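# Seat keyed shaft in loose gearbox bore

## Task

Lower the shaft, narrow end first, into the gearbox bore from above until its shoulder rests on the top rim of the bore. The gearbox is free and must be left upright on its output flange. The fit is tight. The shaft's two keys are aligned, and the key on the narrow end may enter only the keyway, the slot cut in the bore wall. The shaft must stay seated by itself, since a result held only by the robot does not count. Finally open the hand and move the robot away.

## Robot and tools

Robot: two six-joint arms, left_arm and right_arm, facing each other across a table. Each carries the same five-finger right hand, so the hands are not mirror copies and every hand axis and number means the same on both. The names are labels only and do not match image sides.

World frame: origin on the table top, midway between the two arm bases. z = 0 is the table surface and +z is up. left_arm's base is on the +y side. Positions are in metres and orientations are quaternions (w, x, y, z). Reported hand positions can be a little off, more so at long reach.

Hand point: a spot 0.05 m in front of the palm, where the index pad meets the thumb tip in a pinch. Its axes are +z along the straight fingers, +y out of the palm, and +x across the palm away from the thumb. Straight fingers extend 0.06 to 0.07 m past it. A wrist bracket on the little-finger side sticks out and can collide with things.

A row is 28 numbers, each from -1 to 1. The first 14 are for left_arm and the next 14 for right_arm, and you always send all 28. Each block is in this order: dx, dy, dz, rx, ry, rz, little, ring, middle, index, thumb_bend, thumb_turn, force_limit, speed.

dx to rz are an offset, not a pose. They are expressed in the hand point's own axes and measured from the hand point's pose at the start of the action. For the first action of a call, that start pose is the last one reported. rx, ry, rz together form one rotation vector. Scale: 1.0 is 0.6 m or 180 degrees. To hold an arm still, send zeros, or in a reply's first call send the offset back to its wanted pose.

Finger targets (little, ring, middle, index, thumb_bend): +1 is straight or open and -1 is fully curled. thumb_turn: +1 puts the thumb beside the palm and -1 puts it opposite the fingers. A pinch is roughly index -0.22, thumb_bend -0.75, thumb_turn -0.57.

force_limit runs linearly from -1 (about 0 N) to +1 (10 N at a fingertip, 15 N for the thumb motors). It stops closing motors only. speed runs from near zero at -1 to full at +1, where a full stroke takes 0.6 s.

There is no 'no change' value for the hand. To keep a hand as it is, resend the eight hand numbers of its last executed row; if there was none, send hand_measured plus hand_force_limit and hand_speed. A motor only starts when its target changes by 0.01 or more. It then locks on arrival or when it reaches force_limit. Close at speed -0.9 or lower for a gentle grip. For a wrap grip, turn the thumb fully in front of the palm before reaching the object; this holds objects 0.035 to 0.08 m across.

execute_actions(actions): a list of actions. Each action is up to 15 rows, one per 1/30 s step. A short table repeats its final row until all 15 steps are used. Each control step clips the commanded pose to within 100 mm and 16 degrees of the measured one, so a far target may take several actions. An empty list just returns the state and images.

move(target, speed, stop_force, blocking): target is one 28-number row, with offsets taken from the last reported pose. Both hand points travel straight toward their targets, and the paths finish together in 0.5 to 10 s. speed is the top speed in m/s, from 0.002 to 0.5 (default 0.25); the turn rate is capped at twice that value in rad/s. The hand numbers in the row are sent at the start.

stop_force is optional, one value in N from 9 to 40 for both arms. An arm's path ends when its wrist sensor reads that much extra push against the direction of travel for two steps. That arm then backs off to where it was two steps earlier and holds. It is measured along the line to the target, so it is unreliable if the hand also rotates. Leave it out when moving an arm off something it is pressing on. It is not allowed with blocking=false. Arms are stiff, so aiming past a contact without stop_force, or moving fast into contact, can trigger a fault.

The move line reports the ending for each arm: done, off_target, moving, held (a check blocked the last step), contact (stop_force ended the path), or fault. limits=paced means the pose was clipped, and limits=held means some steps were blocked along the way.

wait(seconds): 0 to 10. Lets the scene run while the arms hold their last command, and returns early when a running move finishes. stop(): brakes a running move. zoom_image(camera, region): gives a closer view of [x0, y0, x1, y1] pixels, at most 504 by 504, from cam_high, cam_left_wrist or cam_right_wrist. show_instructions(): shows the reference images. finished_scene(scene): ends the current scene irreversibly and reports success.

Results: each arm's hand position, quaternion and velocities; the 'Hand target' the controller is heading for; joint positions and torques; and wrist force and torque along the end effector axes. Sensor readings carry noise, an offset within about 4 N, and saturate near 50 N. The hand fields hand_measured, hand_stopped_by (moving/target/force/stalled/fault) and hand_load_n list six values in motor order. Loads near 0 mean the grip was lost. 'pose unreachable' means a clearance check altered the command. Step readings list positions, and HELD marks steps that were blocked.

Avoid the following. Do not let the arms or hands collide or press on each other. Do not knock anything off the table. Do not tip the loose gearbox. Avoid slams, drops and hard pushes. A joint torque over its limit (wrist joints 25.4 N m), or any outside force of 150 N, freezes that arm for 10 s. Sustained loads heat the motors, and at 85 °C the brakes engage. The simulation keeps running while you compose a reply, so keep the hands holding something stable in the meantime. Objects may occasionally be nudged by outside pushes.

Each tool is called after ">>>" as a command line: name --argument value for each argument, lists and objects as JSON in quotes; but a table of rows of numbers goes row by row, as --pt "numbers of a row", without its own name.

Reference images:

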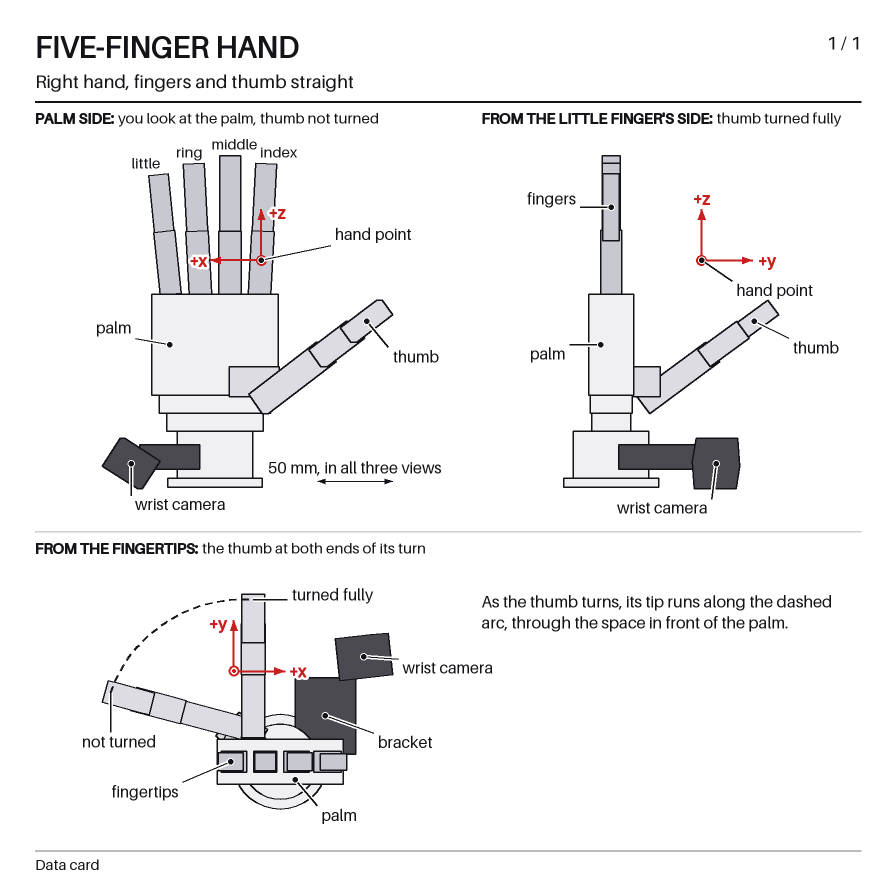

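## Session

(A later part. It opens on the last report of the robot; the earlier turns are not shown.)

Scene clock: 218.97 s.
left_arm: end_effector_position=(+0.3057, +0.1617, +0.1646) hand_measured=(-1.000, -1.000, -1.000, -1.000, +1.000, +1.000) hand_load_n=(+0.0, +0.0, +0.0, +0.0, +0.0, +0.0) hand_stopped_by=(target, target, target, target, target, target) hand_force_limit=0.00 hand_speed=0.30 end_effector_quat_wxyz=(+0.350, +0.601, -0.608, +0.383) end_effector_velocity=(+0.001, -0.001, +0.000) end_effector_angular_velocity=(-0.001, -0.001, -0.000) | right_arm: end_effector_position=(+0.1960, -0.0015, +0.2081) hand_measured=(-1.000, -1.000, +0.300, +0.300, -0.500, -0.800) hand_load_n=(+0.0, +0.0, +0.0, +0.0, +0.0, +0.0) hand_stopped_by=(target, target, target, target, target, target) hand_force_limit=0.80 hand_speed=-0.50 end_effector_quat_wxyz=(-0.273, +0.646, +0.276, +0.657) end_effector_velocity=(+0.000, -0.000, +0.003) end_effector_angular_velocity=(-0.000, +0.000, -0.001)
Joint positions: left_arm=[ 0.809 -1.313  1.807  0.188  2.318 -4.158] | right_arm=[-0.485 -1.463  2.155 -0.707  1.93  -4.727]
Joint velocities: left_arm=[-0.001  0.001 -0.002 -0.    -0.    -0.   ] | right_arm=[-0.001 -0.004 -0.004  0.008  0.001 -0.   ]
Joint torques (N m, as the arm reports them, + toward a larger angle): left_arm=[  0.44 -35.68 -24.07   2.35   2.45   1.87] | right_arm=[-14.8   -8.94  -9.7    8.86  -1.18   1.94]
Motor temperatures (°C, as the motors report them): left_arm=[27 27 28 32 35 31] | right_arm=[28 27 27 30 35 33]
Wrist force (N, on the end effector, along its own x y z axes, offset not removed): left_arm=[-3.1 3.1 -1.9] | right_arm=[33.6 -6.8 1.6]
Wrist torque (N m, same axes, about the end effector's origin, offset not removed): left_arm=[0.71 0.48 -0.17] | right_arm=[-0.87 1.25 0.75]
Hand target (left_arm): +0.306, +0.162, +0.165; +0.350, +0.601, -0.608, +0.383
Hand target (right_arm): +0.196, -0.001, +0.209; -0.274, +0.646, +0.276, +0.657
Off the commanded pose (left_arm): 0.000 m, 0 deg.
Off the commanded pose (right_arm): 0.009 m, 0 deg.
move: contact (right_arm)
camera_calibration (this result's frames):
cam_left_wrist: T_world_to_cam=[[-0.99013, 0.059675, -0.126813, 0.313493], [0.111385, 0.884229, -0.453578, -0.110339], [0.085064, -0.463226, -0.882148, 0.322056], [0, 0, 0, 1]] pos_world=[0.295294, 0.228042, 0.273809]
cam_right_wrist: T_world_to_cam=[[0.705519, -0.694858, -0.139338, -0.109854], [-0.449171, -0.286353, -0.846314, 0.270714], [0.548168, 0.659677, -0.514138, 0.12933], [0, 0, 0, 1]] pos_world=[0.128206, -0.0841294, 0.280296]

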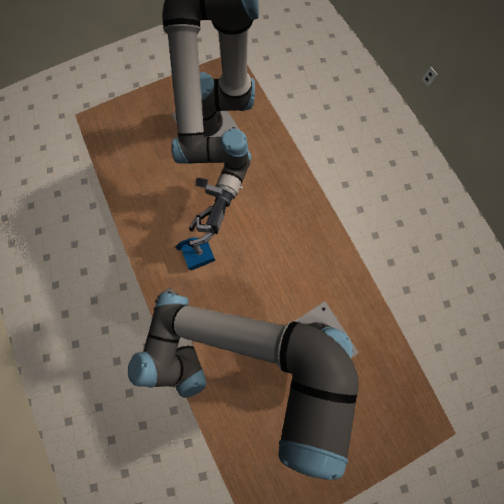

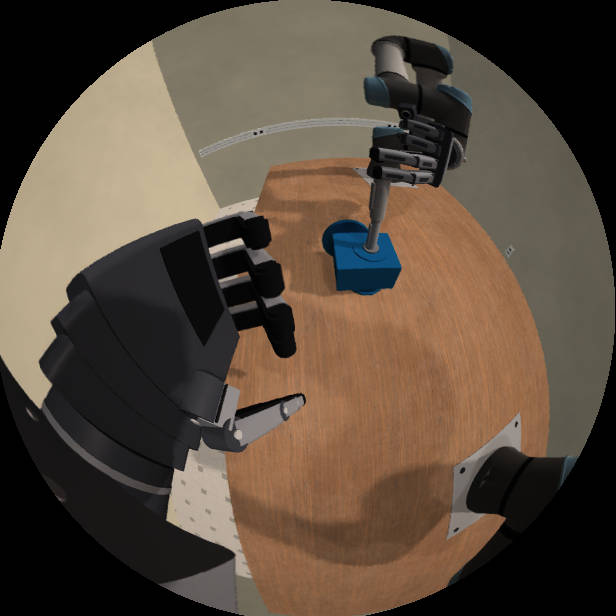

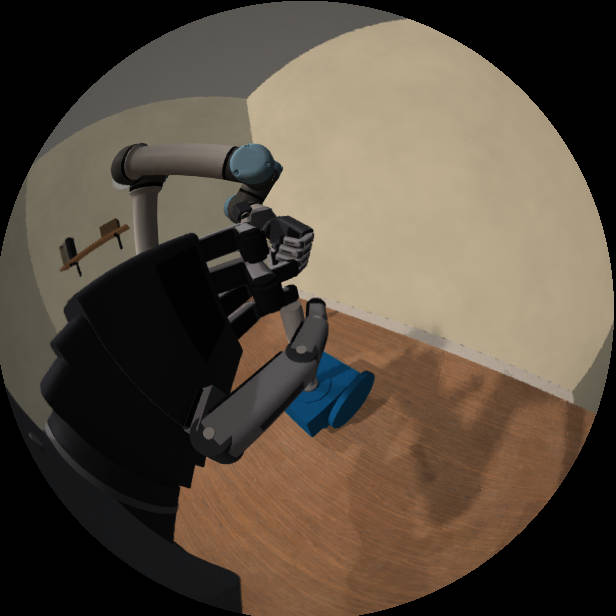

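>>> execute_actions --actions '[[[0,0,0,0,0,0,-1,-1,-1,-1,1,1,0,0.3,0.0005,0.003,0,0,0,0,-1,-1,0.3,0.3,-0.5,-0.8,0.8,-0.5]],[[0,0,0,0,0,0,-1,-1,-1,-1,1,1,0,0.3,-0.0005,0.002,-0.002,0,0,0,-1,-1,0.3,0.3,-0.5,-0.8,0.8,-0.5]],[[0,0,0,0,0,0,-1,-1,-1,-1,1,1,0,0.3,-0.0005,0,0.0,0,0,0,-1,-1,0.3,0.3,-0.5,-0.8,0.8,-0.5]]]'

>>> zoom_image --camera "cam_left_wrist" --region '[330,150,440,260]'

Scene clock: 220.67 s.
left_arm: end_effector_position=(+0.3057, +0.1617, +0.1646) hand_measured=(-1.000, -1.000, -1.000, -1.000, +1.000, +1.000) hand_load_n=(+0.0, +0.0, +0.0, +0.0, +0.0, +0.0) hand_stopped_by=(target, target, target, target, target, target) hand_force_limit=0.00 hand_speed=0.30 end_effector_quat_wxyz=(+0.350, +0.601, -0.608, +0.383) end_effector_velocity=(-0.000, +0.000, +0.000) end_effector_angular_velocity=(-0.000, +0.000, +0.000) | right_arm: end_effector_position=(+0.1973, -0.0044, +0.2079) hand_measured=(-1.000, -1.000, +0.300, +0.300, -0.500, -0.800) hand_load_n=(+0.0, +0.0, +0.0, +5.5, +0.0, +0.0) hand_stopped_by=(target, target, target, target, target, target) hand_force_limit=0.80 hand_speed=-0.50 end_effector_quat_wxyz=(-0.273, +0.646, +0.276, +0.657) end_effector_velocity=(+0.000, -0.000, -0.000) end_effector_angular_velocity=(-0.001, +0.001, -0.000)
Joint positions: left_arm=[ 0.809 -1.313  1.807  0.188  2.318 -4.158] | right_arm=[-0.492 -1.469  2.163 -0.709  1.923 -4.727]
Joint velocities: left_arm=[ 0.    -0.     0.    -0.     0.    -0.001] | right_arm=[-0.     0.     0.     0.001  0.     0.   ]
Joint torques (N m, as the arm reports them, + toward a larger angle): left_arm=[  0.18 -34.79 -24.31   2.37   2.37   1.9 ] | right_arm=[-18.01  11.07  17.63   8.93  -0.03   2.96]
Motor temperatures (°C, as the motors report them): left_arm=[27 27 28 32 35 31] | right_arm=[28 27 27 30 35 33]
Wrist force (N, on the end effector, along its own x y z axes, offset not removed): left_arm=[-1.6 0.3 -1.0] | right_arm=[41.8 -11.0 7.4]
Wrist torque (N m, same axes, about the end effector's origin, offset not removed): left_arm=[0.18 0.09 0.00] | right_arm=[-0.70 1.09 0.93]
Hand target (left_arm): +0.306, +0.162, +0.165; +0.350, +0.601, -0.608, +0.383
Hand target (right_arm): +0.197, -0.004, +0.208; -0.273, +0.646, +0.276, +0.657
Off the commanded pose (left_arm): 0.000 m, 0 deg.
Off the commanded pose (right_arm): 0.000 m, 0 deg.
Step readings (end_effector_position; steps 1 to 15: 1st action; 16 to 30: 2nd action; 31 to 45: 3rd action):
0: left_arm (+0.3057, +0.1617, +0.1646) | right_arm (+0.1960, -0.0015, +0.2084)
1: left_arm (+0.3057, +0.1617, +0.1646) | right_arm (+0.1960, -0.0015, +0.2084)
2: left_arm (+0.3057, +0.1617, +0.1646) | right_arm (+0.1962, -0.0016, +0.2085)
4: left_arm (+0.3057, +0.1617, +0.1646) | right_arm (+0.1968, -0.0021, +0.2086)
8: left_arm (+0.3057, +0.1617, +0.1646) | right_arm (+0.1972, -0.0026, +0.2085)
15: left_arm (+0.3057, +0.1617, +0.1646) | right_arm (+0.1973, -0.0028, +0.2084)
16: left_arm (+0.3057, +0.1617, +0.1646) | right_arm (+0.1973, -0.0028, +0.2084)
17: left_arm (+0.3057, +0.1617, +0.1646) | right_arm (+0.1973, -0.0030, +0.2084)
19: left_arm (+0.3057, +0.1617, +0.1646) | right_arm (+0.1973, -0.0037, +0.2083)
23: left_arm (+0.3057, +0.1617, +0.1646) | right_arm (+0.1973, -0.0043, +0.2082)
30: left_arm (+0.3057, +0.1617, +0.1646) | right_arm (+0.1973, -0.0044, +0.2082)
31: left_arm (+0.3057, +0.1617, +0.1646) | right_arm (+0.1973, -0.0044, +0.2082)
32: left_arm (+0.3057, +0.1617, +0.1646) | right_arm (+0.1973, -0.0044, +0.2082)
34: left_arm (+0.3057, +0.1617, +0.1646) | right_arm (+0.1973, -0.0044, +0.2081)
38: left_arm (+0.3057, +0.1617, +0.1646) | right_arm (+0.1973, -0.0044, +0.2080)
45: end_effector_position above
camera_calibration (this result's frames):
cam_left_wrist: T_world_to_cam=[[-0.99013, 0.059675, -0.126812, 0.313493], [0.111385, 0.884229, -0.453578, -0.110339], [0.0850639, -0.463226, -0.882148, 0.322056], [0, 0, 0, 1]] pos_world=[0.295294, 0.228042, 0.273809]
cam_right_wrist: T_world_to_cam=[[0.705551, -0.694814, -0.139398, -0.112822], [-0.449111, -0.286244, -0.846383, 0.270301], [0.548177, 0.659771, -0.514009, 0.130398], [0, 0, 0, 1]] pos_world=[0.129515, -0.0870508, 0.280076]

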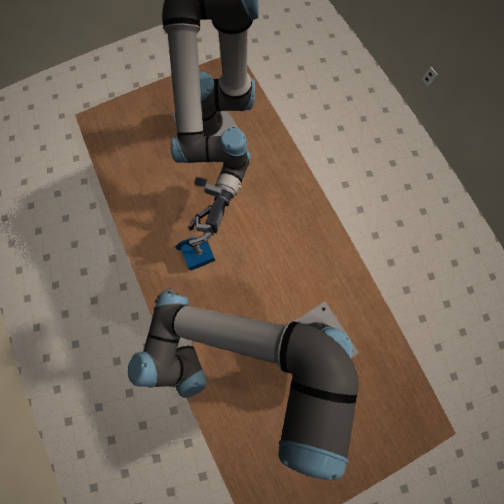

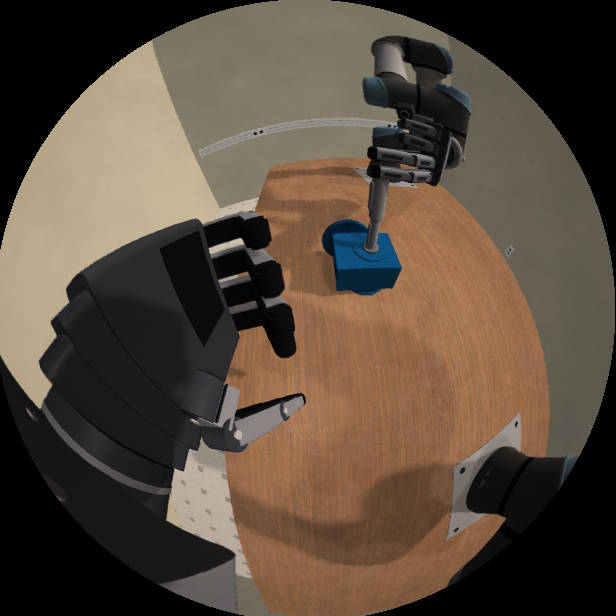

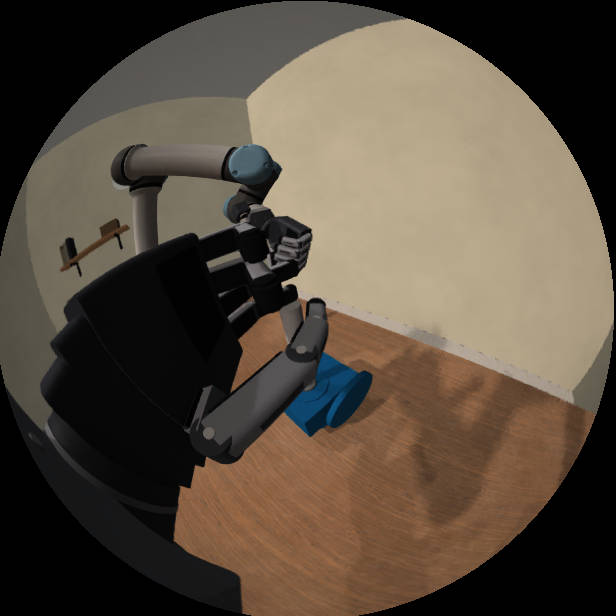

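Region (330, 150, 440, 260) of cam_left_wrist's 616x616 image, scaled by 4.582, with more detail than that image has.

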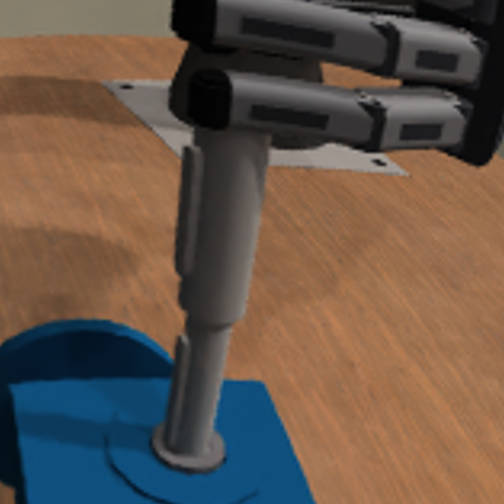

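>>> execute_actions --actions '[]'

>>> move --target '[0,0,0,0,0,0,-1,-1,-1,-1,1,1,0,0.3,0.05,0,0,0,0,0,-1,-1,0.3,0.3,-0.5,-0.8,0.8,-0.5]' --speed 0.05

>>> zoom_image --camera "cam_high" --region '[0,200,200,400]'

>>> zoom_image --camera "cam_left_wrist" --region '[320,150,440,270]'

Scene clock: 221.27 s.
left_arm: end_effector_position=(+0.3057, +0.1617, +0.1646) hand_measured=(-1.000, -1.000, -1.000, -1.000, +1.000, +1.000) hand_load_n=(+0.0, +0.0, +0.0, +0.0, +0.0, +0.0) hand_stopped_by=(target, target, target, target, target, target) hand_force_limit=0.00 hand_speed=0.30 end_effector_quat_wxyz=(+0.350, +0.601, -0.608, +0.383) end_effector_velocity=(+0.001, -0.000, +0.001) end_effector_angular_velocity=(-0.002, -0.003, -0.000) | right_arm: end_effector_position=(+0.1973, -0.0044, +0.2079) hand_measured=(-1.000, -1.000, +0.300, +0.300, -0.500, -0.800) hand_load_n=(+0.0, +0.0, +0.0, +6.0, +0.0, +0.0) hand_stopped_by=(target, target, target, target, target, target) hand_force_limit=0.80 hand_speed=-0.50 end_effector_quat_wxyz=(-0.273, +0.646, +0.276, +0.657) end_effector_velocity=(-0.000, +0.000, +0.000) end_effector_angular_velocity=(+0.000, -0.000, +0.001)
Joint positions: left_arm=[ 0.809 -1.313  1.807  0.188  2.318 -4.158] | right_arm=[-0.492 -1.469  2.163 -0.709  1.923 -4.727]
Joint velocities: left_arm=[ 0.    -0.001 -0.001 -0.     0.001  0.001] | right_arm=[-0.    -0.    -0.    -0.    -0.001 -0.   ]
Joint torques (N m, as the arm reports them, + toward a larger angle): left_arm=[  0.3  -35.38 -24.6    2.3    2.45   1.79] | right_arm=[-18.33  10.84  18.2   10.09   0.61   2.9 ]
Motor temperatures (°C, as the motors report them): left_arm=[27 27 28 32 35 31] | right_arm=[28 27 27 30 35 33]
Wrist force (N, on the end effector, along its own x y z axes, offset not removed): left_arm=[-2.9 1.3 2.0] | right_arm=[38.0 -9.4 6.9]
Wrist torque (N m, same axes, about the end effector's origin, offset not removed): left_arm=[0.00 0.32 -0.30] | right_arm=[-0.34 1.71 0.84]
Hand target (left_arm): +0.306, +0.162, +0.165; +0.350, +0.601, -0.608, +0.383
Hand target (right_arm): +0.197, -0.004, +0.208; -0.273, +0.646, +0.276, +0.657
Off the commanded pose (left_arm): 0.000 m, 0 deg.
Off the commanded pose (right_arm): 0.000 m, 0 deg.
camera_calibration (this result's frames):
cam_left_wrist: T_world_to_cam=[[-0.99013, 0.059675, -0.126812, 0.313493], [0.111385, 0.884229, -0.453578, -0.110339], [0.0850639, -0.463226, -0.882148, 0.322056], [0, 0, 0, 1]] pos_world=[0.295294, 0.228042, 0.273809]
cam_right_wrist: T_world_to_cam=[[0.705545, -0.694824, -0.139377, -0.112833], [-0.449132, -0.286289, -0.846356, 0.27027], [0.548166, 0.659742, -0.514057, 0.130398], [0, 0, 0, 1]] pos_world=[0.129516, -0.0870532, 0.28005]

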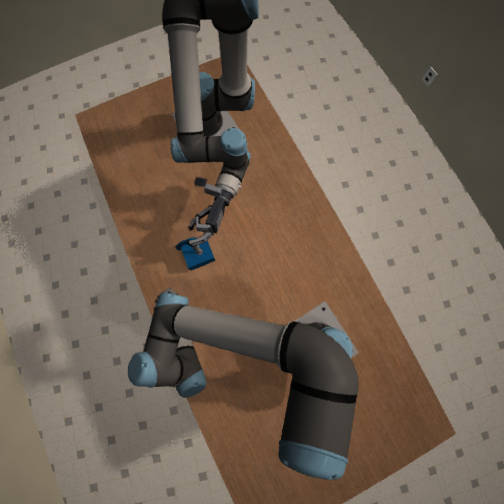

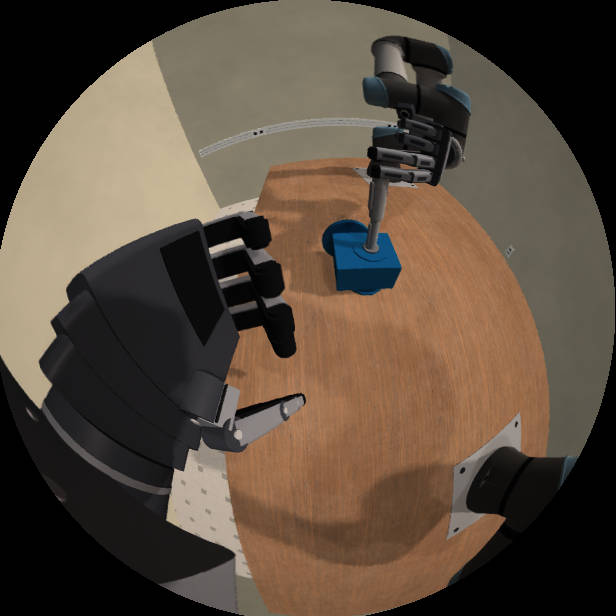

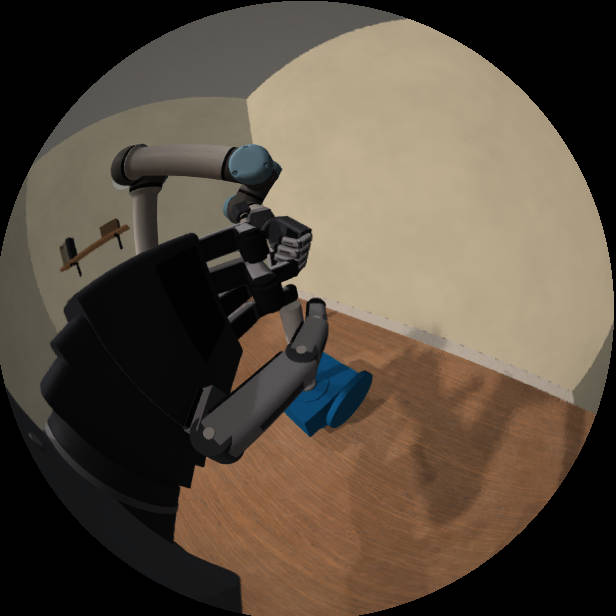

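Scene clock: 222.23 s.
left_arm: end_effector_position=(+0.3057, +0.1617, +0.1646) hand_measured=(-1.000, -1.000, -1.000, -1.000, +1.000, +1.000) hand_load_n=(+0.0, +0.0, +0.0, +0.0, +0.0, +0.0) hand_stopped_by=(target, target, target, target, target, target) hand_force_limit=0.00 hand_speed=0.30 end_effector_quat_wxyz=(+0.350, +0.601, -0.608, +0.383) end_effector_velocity=(-0.000, +0.001, -0.001) end_effector_angular_velocity=(+0.001, +0.001, +0.001) | right_arm: end_effector_position=(+0.1967, -0.0045, +0.2378) hand_measured=(-1.000, -1.000, +0.300, +0.300, -0.500, -0.800) hand_load_n=(+0.0, +0.0, +0.0, +0.0, +0.0, +0.0) hand_stopped_by=(target, target, target, target, target, target) hand_force_limit=0.80 hand_speed=-0.50 end_effector_quat_wxyz=(-0.273, +0.646, +0.276, +0.657) end_effector_velocity=(-0.000, +0.000, +0.001) end_effector_angular_velocity=(+0.001, +0.001, +0.001)
Joint positions: left_arm=[ 0.809 -1.313  1.807  0.188  2.318 -4.158] | right_arm=[-0.49  -1.52   2.123 -0.618  1.924 -4.727]
Joint velocities: left_arm=[0.001 0.    0.001 0.    0.    0.   ] | right_arm=[ 0.    -0.002 -0.002  0.003 -0.001  0.001]
Joint torques (N m, as the arm reports them, + toward a larger angle): left_arm=[  0.34 -34.74 -24.27   2.31   2.45   1.91] | right_arm=[ 12.89 -26.32 -30.23  -0.34   2.48   1.8 ]
Motor temperatures (°C, as the motors report them): left_arm=[27 27 28 32 35 31] | right_arm=[28 27 27 30 35 33]
Wrist force (N, on the end effector, along its own x y z axes, offset not removed): left_arm=[-2.9 -1.6 2.3] | right_arm=[-2.1 -1.7 2.7]
Wrist torque (N m, same axes, about the end effector's origin, offset not removed): left_arm=[-0.39 0.41 -0.13] | right_arm=[-0.57 0.42 0.03]
Hand target (left_arm): +0.306, +0.162, +0.165; +0.350, +0.601, -0.608, +0.383
Hand target (right_arm): +0.197, -0.005, +0.238; -0.273, +0.646, +0.276, +0.657
Off the commanded pose (left_arm): 0.000 m, 0 deg.
Off the commanded pose (right_arm): 0.000 m, 0 deg.
move: done
camera_calibration (this result's frames):
cam_left_wrist: T_world_to_cam=[[-0.99013, 0.0596752, -0.126813, 0.313493], [0.111385, 0.884229, -0.453578, -0.110339], [0.0850639, -0.463226, -0.882148, 0.322056], [0, 0, 0, 1]] pos_world=[0.295294, 0.228042, 0.273809]
cam_right_wrist: T_world_to_cam=[[0.705545, -0.694839, -0.139303, -0.108373], [-0.44908, -0.286317, -0.846375, 0.295327], [0.548209, 0.659714, -0.514048, 0.146133], [0, 0, 0, 1]] pos_world=[0.128976, -0.0871504, 0.30998]

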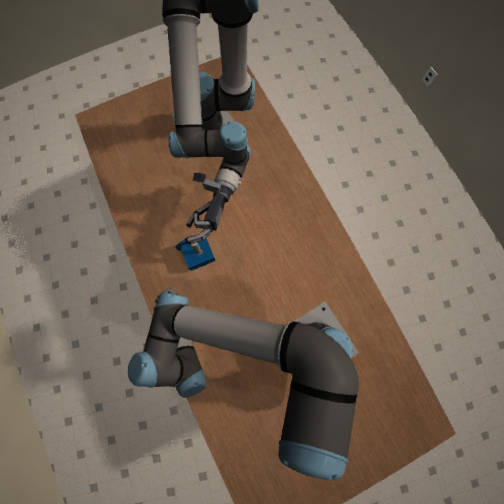

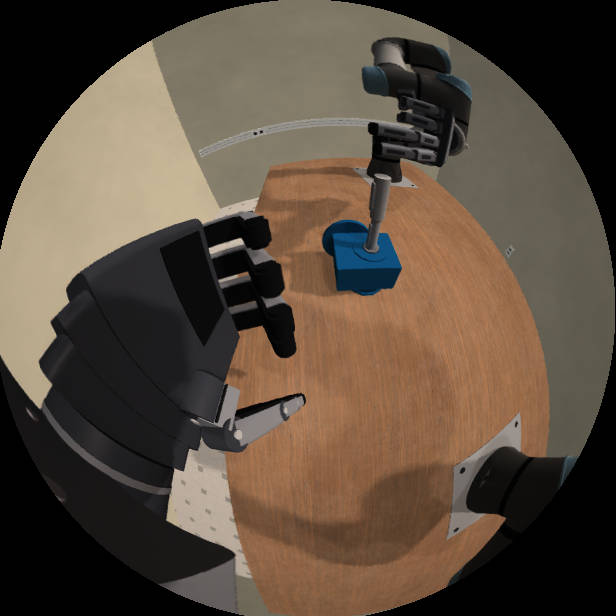

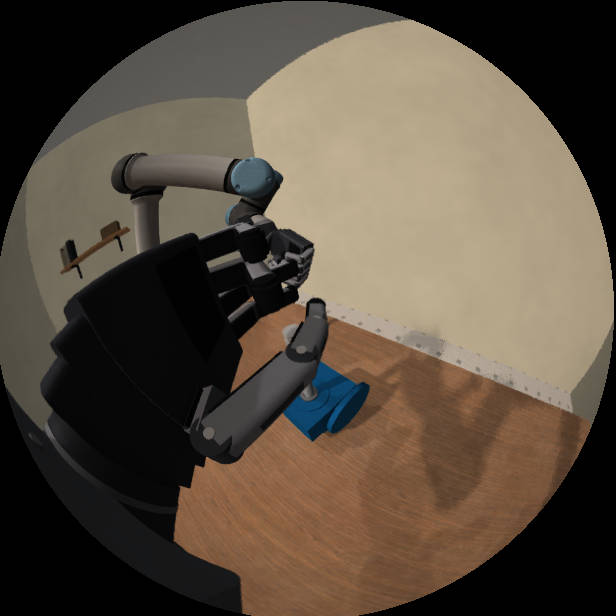

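Region (0, 200, 200, 400) of cam_high's 504x504 image, scaled by 2.520, with more detail than that image has.

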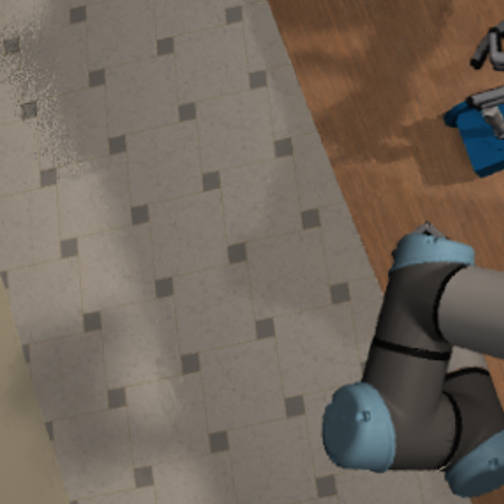

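Region (320, 150, 440, 270) of cam_left_wrist's 616x616 image, scaled by 4.200, with more detail than that image has.

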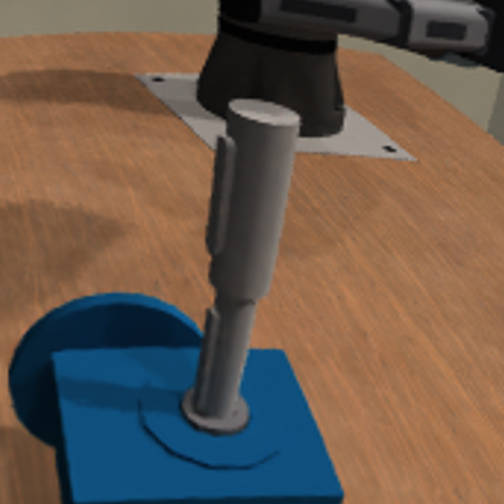

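>>> zoom_image --camera "cam_left_wrist" --region '[355,228,390,263]'

>>> zoom_image --camera "cam_high" --region '[170,225,230,285]'

Region (355, 228, 390, 263) of cam_left_wrist's 616x616 image, scaled by 14.400, with more detail than that image has.

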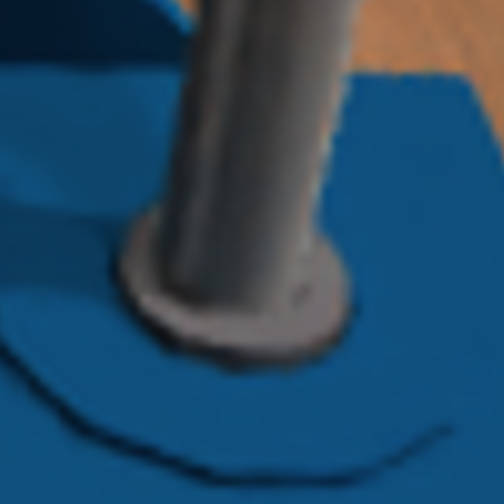

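Region (170, 225, 230, 285) of cam_high's 504x504 image, scaled by 8.400, with more detail than that image has.

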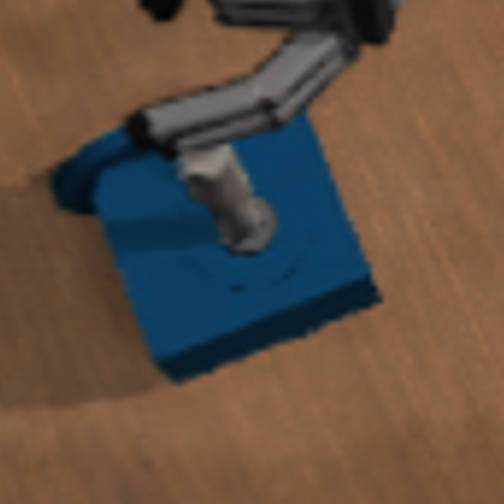

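>>> move --target '[0,0,0,0,0,0,-1,-1,-1,-1,1,1,0,0.3,-0.055,0,0,0,0,0,-1,-1,0.3,0.3,-0.5,-0.8,0.8,-0.5]' --speed 0.008 --stop_force 15

>>> move --target '[0,0,0,0,0,0,-1,-1,-1,-1,1,1,0,0.3,-0.0005,-0.004,-0.006,0,0,0,-1,-1,0.3,0.3,-0.5,-0.8,0.8,-0.5]' --speed 0.003

>>> zoom_image --camera "cam_left_wrist" --region '[320,150,440,270]'

Scene clock: 226.83 s.
left_arm: end_effector_position=(+0.3057, +0.1617, +0.1646) hand_measured=(-1.000, -1.000, -1.000, -1.000, +1.000, +1.000) hand_load_n=(+0.0, +0.0, +0.0, +0.0, +0.0, +0.0) hand_stopped_by=(target, target, target, target, target, target) hand_force_limit=0.00 hand_speed=0.30 end_effector_quat_wxyz=(+0.350, +0.601, -0.608, +0.383) end_effector_velocity=(-0.000, -0.000, -0.000) end_effector_angular_velocity=(-0.000, +0.000, -0.001) | right_arm: end_effector_position=(+0.1973, -0.0044, +0.2084) hand_measured=(-1.000, -1.000, +0.300, +0.300, -0.500, -0.800) hand_load_n=(+0.0, +0.0, +0.0, +0.0, +0.0, +0.0) hand_stopped_by=(target, target, target, target, target, target) hand_force_limit=0.80 hand_speed=-0.50 end_effector_quat_wxyz=(-0.273, +0.646, +0.276, +0.657) end_effector_velocity=(-0.001, +0.000, +0.002) end_effector_angular_velocity=(-0.002, +0.001, +0.003)
Joint positions: left_arm=[ 0.809 -1.313  1.807  0.188  2.318 -4.158] | right_arm=[-0.492 -1.47   2.162 -0.707  1.923 -4.727]
Joint velocities: left_arm=[-0.001  0.001  0.001 -0.001  0.     0.   ] | right_arm=[ 0.    -0.004 -0.003  0.01  -0.002  0.   ]
Joint torques (N m, as the arm reports them, + toward a larger angle): left_arm=[  0.17 -34.79 -24.11   2.28   2.44   1.83] | right_arm=[-14.08 -11.77 -12.48   7.7   -1.31   0.02]
Motor temperatures (°C, as the motors report them): left_arm=[27 27 28 32 35 31] | right_arm=[28 27 27 30 35 33]
Wrist force (N, on the end effector, along its own x y z axes, offset not removed): left_arm=[-5.0 2.5 1.2] | right_arm=[29.5 -2.5 0.1]
Wrist torque (N m, same axes, about the end effector's origin, offset not removed): left_arm=[0.42 0.82 -0.31] | right_arm=[-0.37 1.00 0.73]
Hand target (left_arm): +0.306, +0.162, +0.165; +0.350, +0.601, -0.608, +0.383
Hand target (right_arm): +0.197, -0.004, +0.209; -0.274, +0.646, +0.276, +0.657
Off the commanded pose (left_arm): 0.000 m, 0 deg.
Off the commanded pose (right_arm): 0.004 m, 0 deg.
move: contact (right_arm)
camera_calibration (this result's frames):
cam_left_wrist: T_world_to_cam=[[-0.99013, 0.059675, -0.126812, 0.313493], [0.111385, 0.884229, -0.453578, -0.110339], [0.0850639, -0.463226, -0.882148, 0.322056], [0, 0, 0, 1]] pos_world=[0.295294, 0.228042, 0.273809]
cam_right_wrist: T_world_to_cam=[[0.705587, -0.694795, -0.139307, -0.112777], [-0.449022, -0.28629, -0.846414, 0.270743], [0.548203, 0.659771, -0.513981, 0.130689], [0, 0, 0, 1]] pos_world=[0.1295, -0.0870708, 0.280622]

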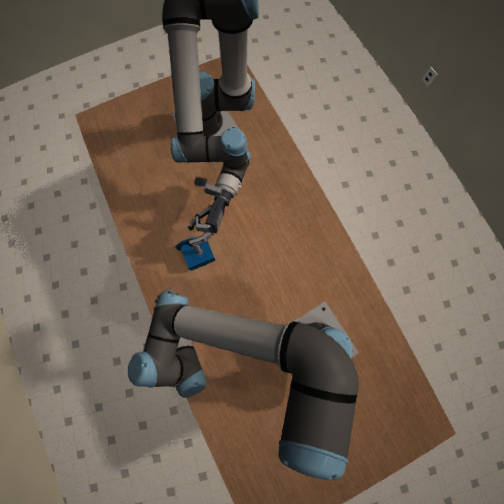

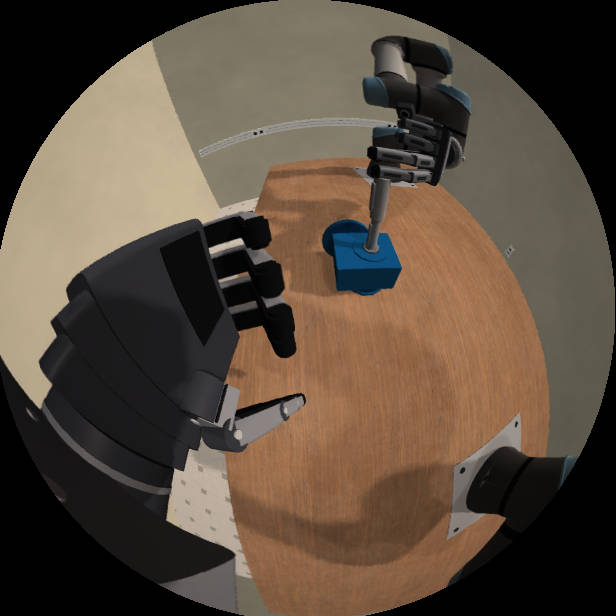

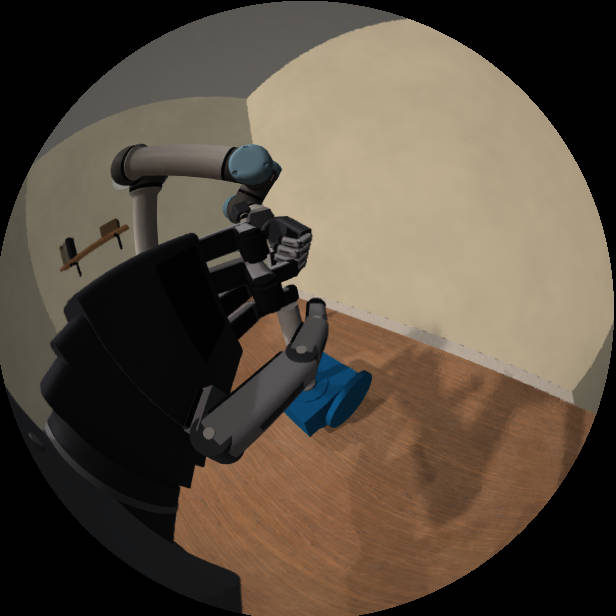

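Scene clock: 228.50 s.
left_arm: end_effector_position=(+0.3057, +0.1617, +0.1646) hand_measured=(-1.000, -1.000, -1.000, -1.000, +1.000, +1.000) hand_load_n=(+0.0, +0.0, +0.0, +0.0, +0.0, +0.0) hand_stopped_by=(target, target, target, target, target, target) hand_force_limit=0.00 hand_speed=0.30 end_effector_quat_wxyz=(+0.350, +0.601, -0.608, +0.383) end_effector_velocity=(+0.000, -0.001, +0.001) end_effector_angular_velocity=(-0.003, -0.005, -0.001) | right_arm: end_effector_position=(+0.1931, -0.0053, +0.2081) hand_measured=(-1.000, -1.000, +0.300, +0.300, -0.500, -0.800) hand_load_n=(+0.0, +0.0, +0.0, +0.0, +0.0, +0.0) hand_stopped_by=(target, target, target, target, target, target) hand_force_limit=0.80 hand_speed=-0.50 end_effector_quat_wxyz=(-0.273, +0.646, +0.276, +0.657) end_effector_velocity=(-0.000, +0.000, +0.001) end_effector_angular_velocity=(+0.002, -0.001, +0.000)
Joint positions: left_arm=[ 0.809 -1.313  1.807  0.188  2.318 -4.158] | right_arm=[-0.482 -1.472  2.166 -0.709  1.933 -4.728]
Joint velocities: left_arm=[-0.001 -0.002 -0.001 -0.001  0.     0.002] | right_arm=[ 0.001 -0.    -0.    -0.001  0.001  0.   ]
Joint torques (N m, as the arm reports them, + toward a larger angle): left_arm=[ -0.3  -35.08 -24.54   2.38   2.51   1.7 ] | right_arm=[17.88 -4.19 18.7   9.27  1.31  0.36]
Motor temperatures (°C, as the motors report them): left_arm=[27 27 28 32 35 31] | right_arm=[28 27 27 30 35 33]
Wrist force (N, on the end effector, along its own x y z axes, offset not removed): left_arm=[-4.3 0.3 -0.4] | right_arm=[41.0 4.9 12.7]
Wrist torque (N m, same axes, about the end effector's origin, offset not removed): left_arm=[0.04 0.80 -0.20] | right_arm=[-0.87 1.56 0.90]
Hand target (left_arm): +0.306, +0.162, +0.165; +0.350, +0.601, -0.608, +0.383
Hand target (right_arm): +0.193, -0.005, +0.208; -0.273, +0.646, +0.276, +0.657
Off the commanded pose (left_arm): 0.000 m, 0 deg.
Off the commanded pose (right_arm): 0.000 m, 0 deg.
move: done
camera_calibration (this result's frames):
cam_left_wrist: T_world_to_cam=[[-0.99013, 0.0596751, -0.126812, 0.313493], [0.111385, 0.884229, -0.453578, -0.110339], [0.0850638, -0.463226, -0.882148, 0.322056], [0, 0, 0, 1]] pos_world=[0.295294, 0.228042, 0.273809]
cam_right_wrist: T_world_to_cam=[[0.705592, -0.694789, -0.139318, -0.110481], [-0.44899, -0.286243, -0.846447, 0.268316], [0.548223, 0.659798, -0.513924, 0.133377], [0, 0, 0, 1]] pos_world=[0.125306, -0.0879593, 0.280269]

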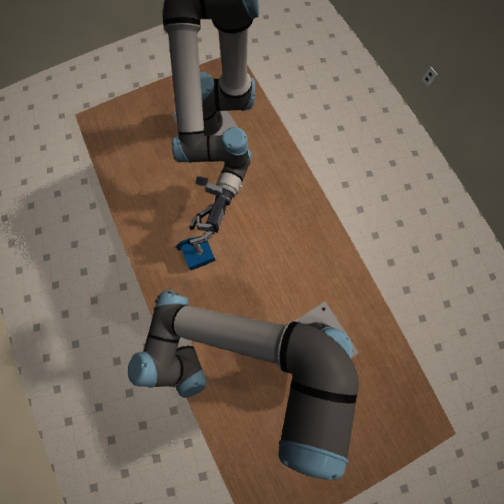

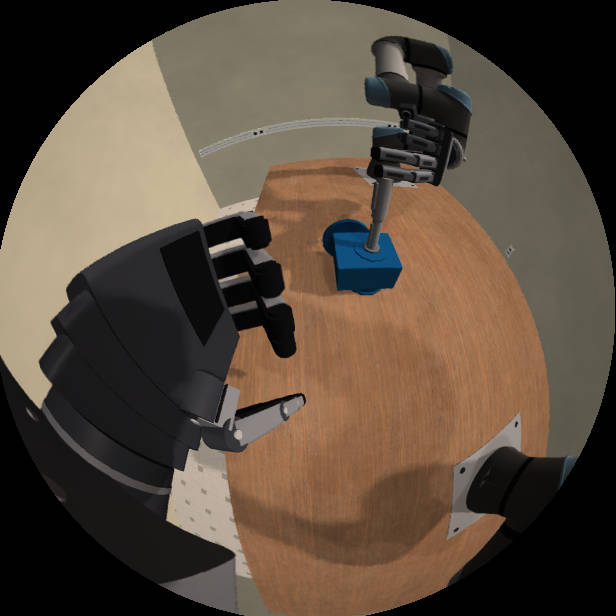

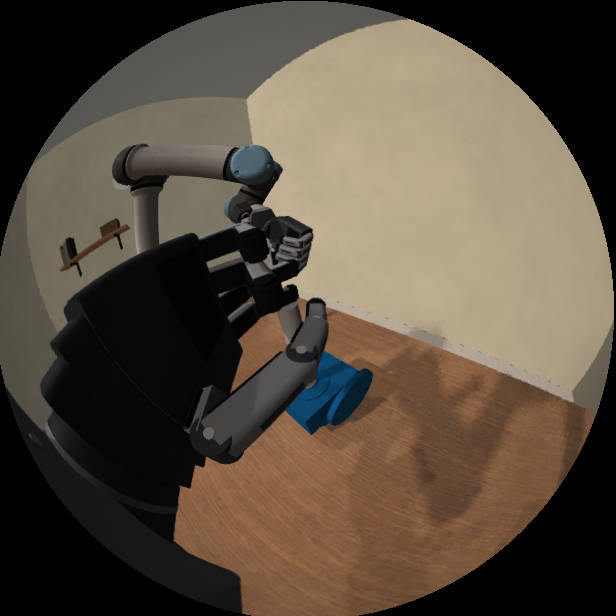

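Region (320, 150, 440, 270) of cam_left_wrist's 616x616 image, scaled by 4.200, with more detail than that image has.

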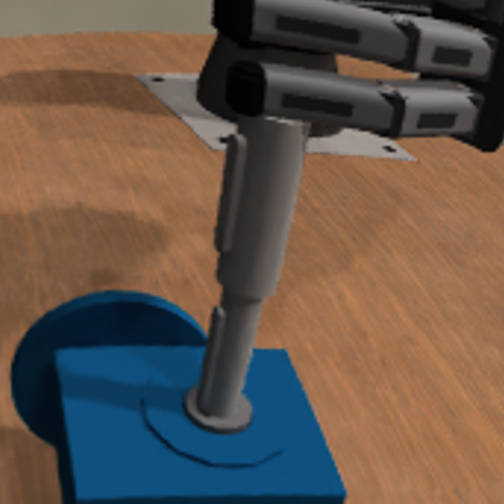

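>>> move --target '[0,0,0,0,0,0,-1,-1,-1,-1,1,1,0,0.3,0,-0.003,0.008,0,0,0,-1,-1,0.3,0.3,-0.5,-0.8,0.8,-0.5]' --speed 0.003

>>> zoom_image --camera "cam_left_wrist" --region '[355,228,390,263]'

>>> zoom_image --camera "cam_right_wrist" --region '[270,300,390,440]'

Scene clock: 230.67 s.
left_arm: end_effector_position=(+0.3057, +0.1617, +0.1646) hand_measured=(-1.000, -1.000, -1.000, -1.000, +1.000, +1.000) hand_load_n=(+0.0, +0.0, +0.0, +0.0, +0.0, +0.0) hand_stopped_by=(target, target, target, target, target, target) hand_force_limit=0.00 hand_speed=0.30 end_effector_quat_wxyz=(+0.350, +0.601, -0.608, +0.383) end_effector_velocity=(+0.000, -0.000, +0.001) end_effector_angular_velocity=(-0.001, -0.003, +0.000) | right_arm: end_effector_position=(+0.1951, -0.0006, +0.2081) hand_measured=(-1.000, -1.000, +0.300, +0.300, -0.500, -0.800) hand_load_n=(+0.0, +0.0, +0.0, -6.5, +0.0, +0.0) hand_stopped_by=(target, target, target, target, target, target) hand_force_limit=0.80 hand_speed=-0.50 end_effector_quat_wxyz=(-0.274, +0.646, +0.276, +0.657) end_effector_velocity=(+0.000, +0.000, +0.000) end_effector_angular_velocity=(+0.000, -0.000, -0.000)
Joint positions: left_arm=[ 0.809 -1.313  1.807  0.188  2.318 -4.158] | right_arm=[-0.481 -1.461  2.153 -0.707  1.933 -4.728]
Joint velocities: left_arm=[ 0.    -0.002 -0.001  0.    -0.001  0.001] | right_arm=[-0.     0.001 -0.001  0.    -0.    -0.   ]
Joint torques (N m, as the arm reports them, + toward a larger angle): left_arm=[ -0.01 -35.62 -24.51   2.31   2.38   1.75] | right_arm=[-10.17  10.73  -8.26   9.65  -5.01   0.57]
Motor temperatures (°C, as the motors report them): left_arm=[27 27 28 32 35 31] | right_arm=[28 27 27 30 35 33]
Wrist force (N, on the end effector, along its own x y z axes, offset not removed): left_arm=[-1.9 0.5 1.2] | right_arm=[34.6 9.7 0.5]
Wrist torque (N m, same axes, about the end effector's origin, offset not removed): left_arm=[0.11 0.08 -0.08] | right_arm=[-0.36 2.00 0.62]
Hand target (left_arm): +0.306, +0.162, +0.165; +0.350, +0.601, -0.608, +0.383
Hand target (right_arm): +0.195, -0.001, +0.208; -0.273, +0.646, +0.276, +0.657
Off the commanded pose (left_arm): 0.000 m, 0 deg.
Off the commanded pose (right_arm): 0.000 m, 0 deg.
move: done
camera_calibration (this result's frames):
cam_left_wrist: T_world_to_cam=[[-0.99013, 0.0596751, -0.126812, 0.313493], [0.111385, 0.884229, -0.453578, -0.110339], [0.0850637, -0.463226, -0.882148, 0.322056], [0, 0, 0, 1]] pos_world=[0.295294, 0.228042, 0.273809]
cam_right_wrist: T_world_to_cam=[[0.705667, -0.694713, -0.139316, -0.10864], [-0.448959, -0.286293, -0.846447, 0.270589], [0.548152, 0.659856, -0.513925, 0.129228], [0, 0, 0, 1]] pos_world=[0.12731, -0.0832779, 0.280317]

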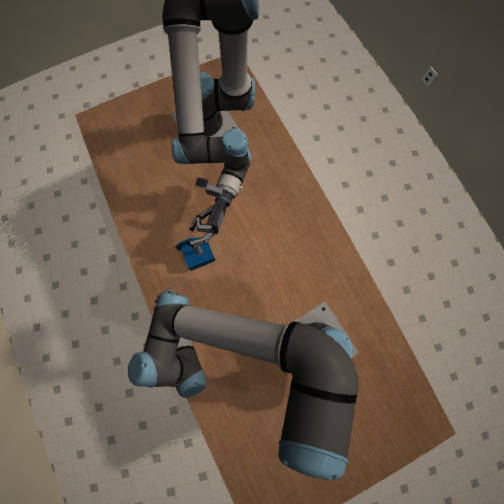

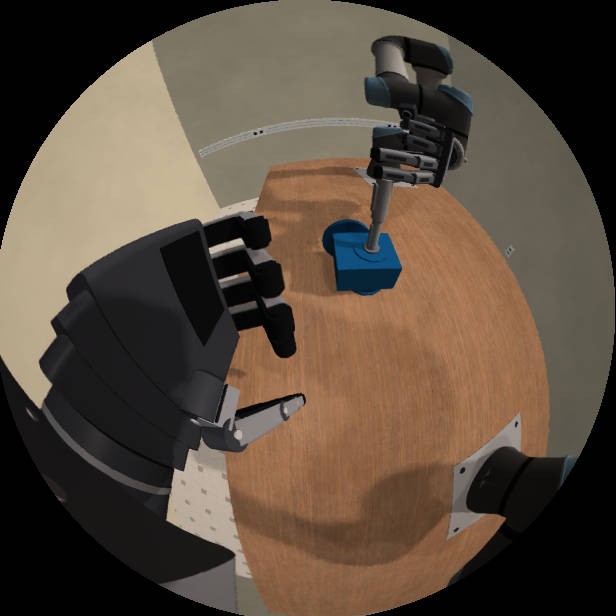

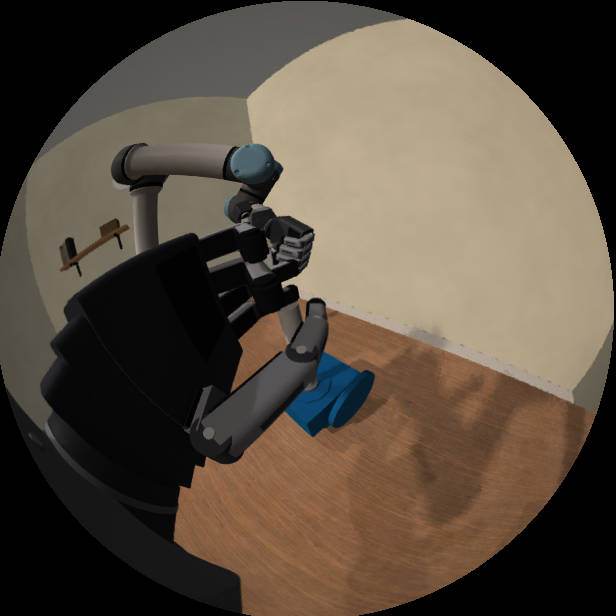

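Region (355, 228, 390, 263) of cam_left_wrist's 616x616 image, scaled by 14.400, with more detail than that image has.

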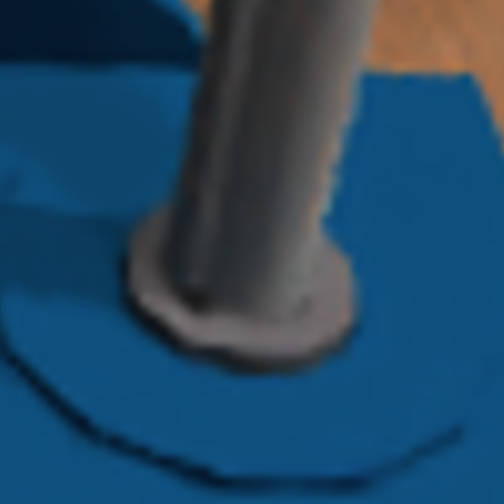

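Region (270, 300, 390, 440) of cam_right_wrist's 616x616 image, scaled by 3.600, with more detail than that image has; it fills the left 432 columns of this view, and the rest is white.

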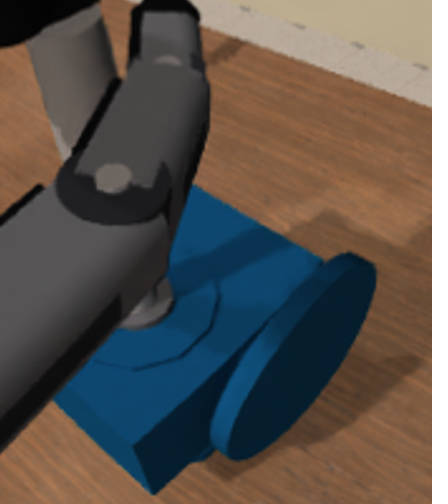

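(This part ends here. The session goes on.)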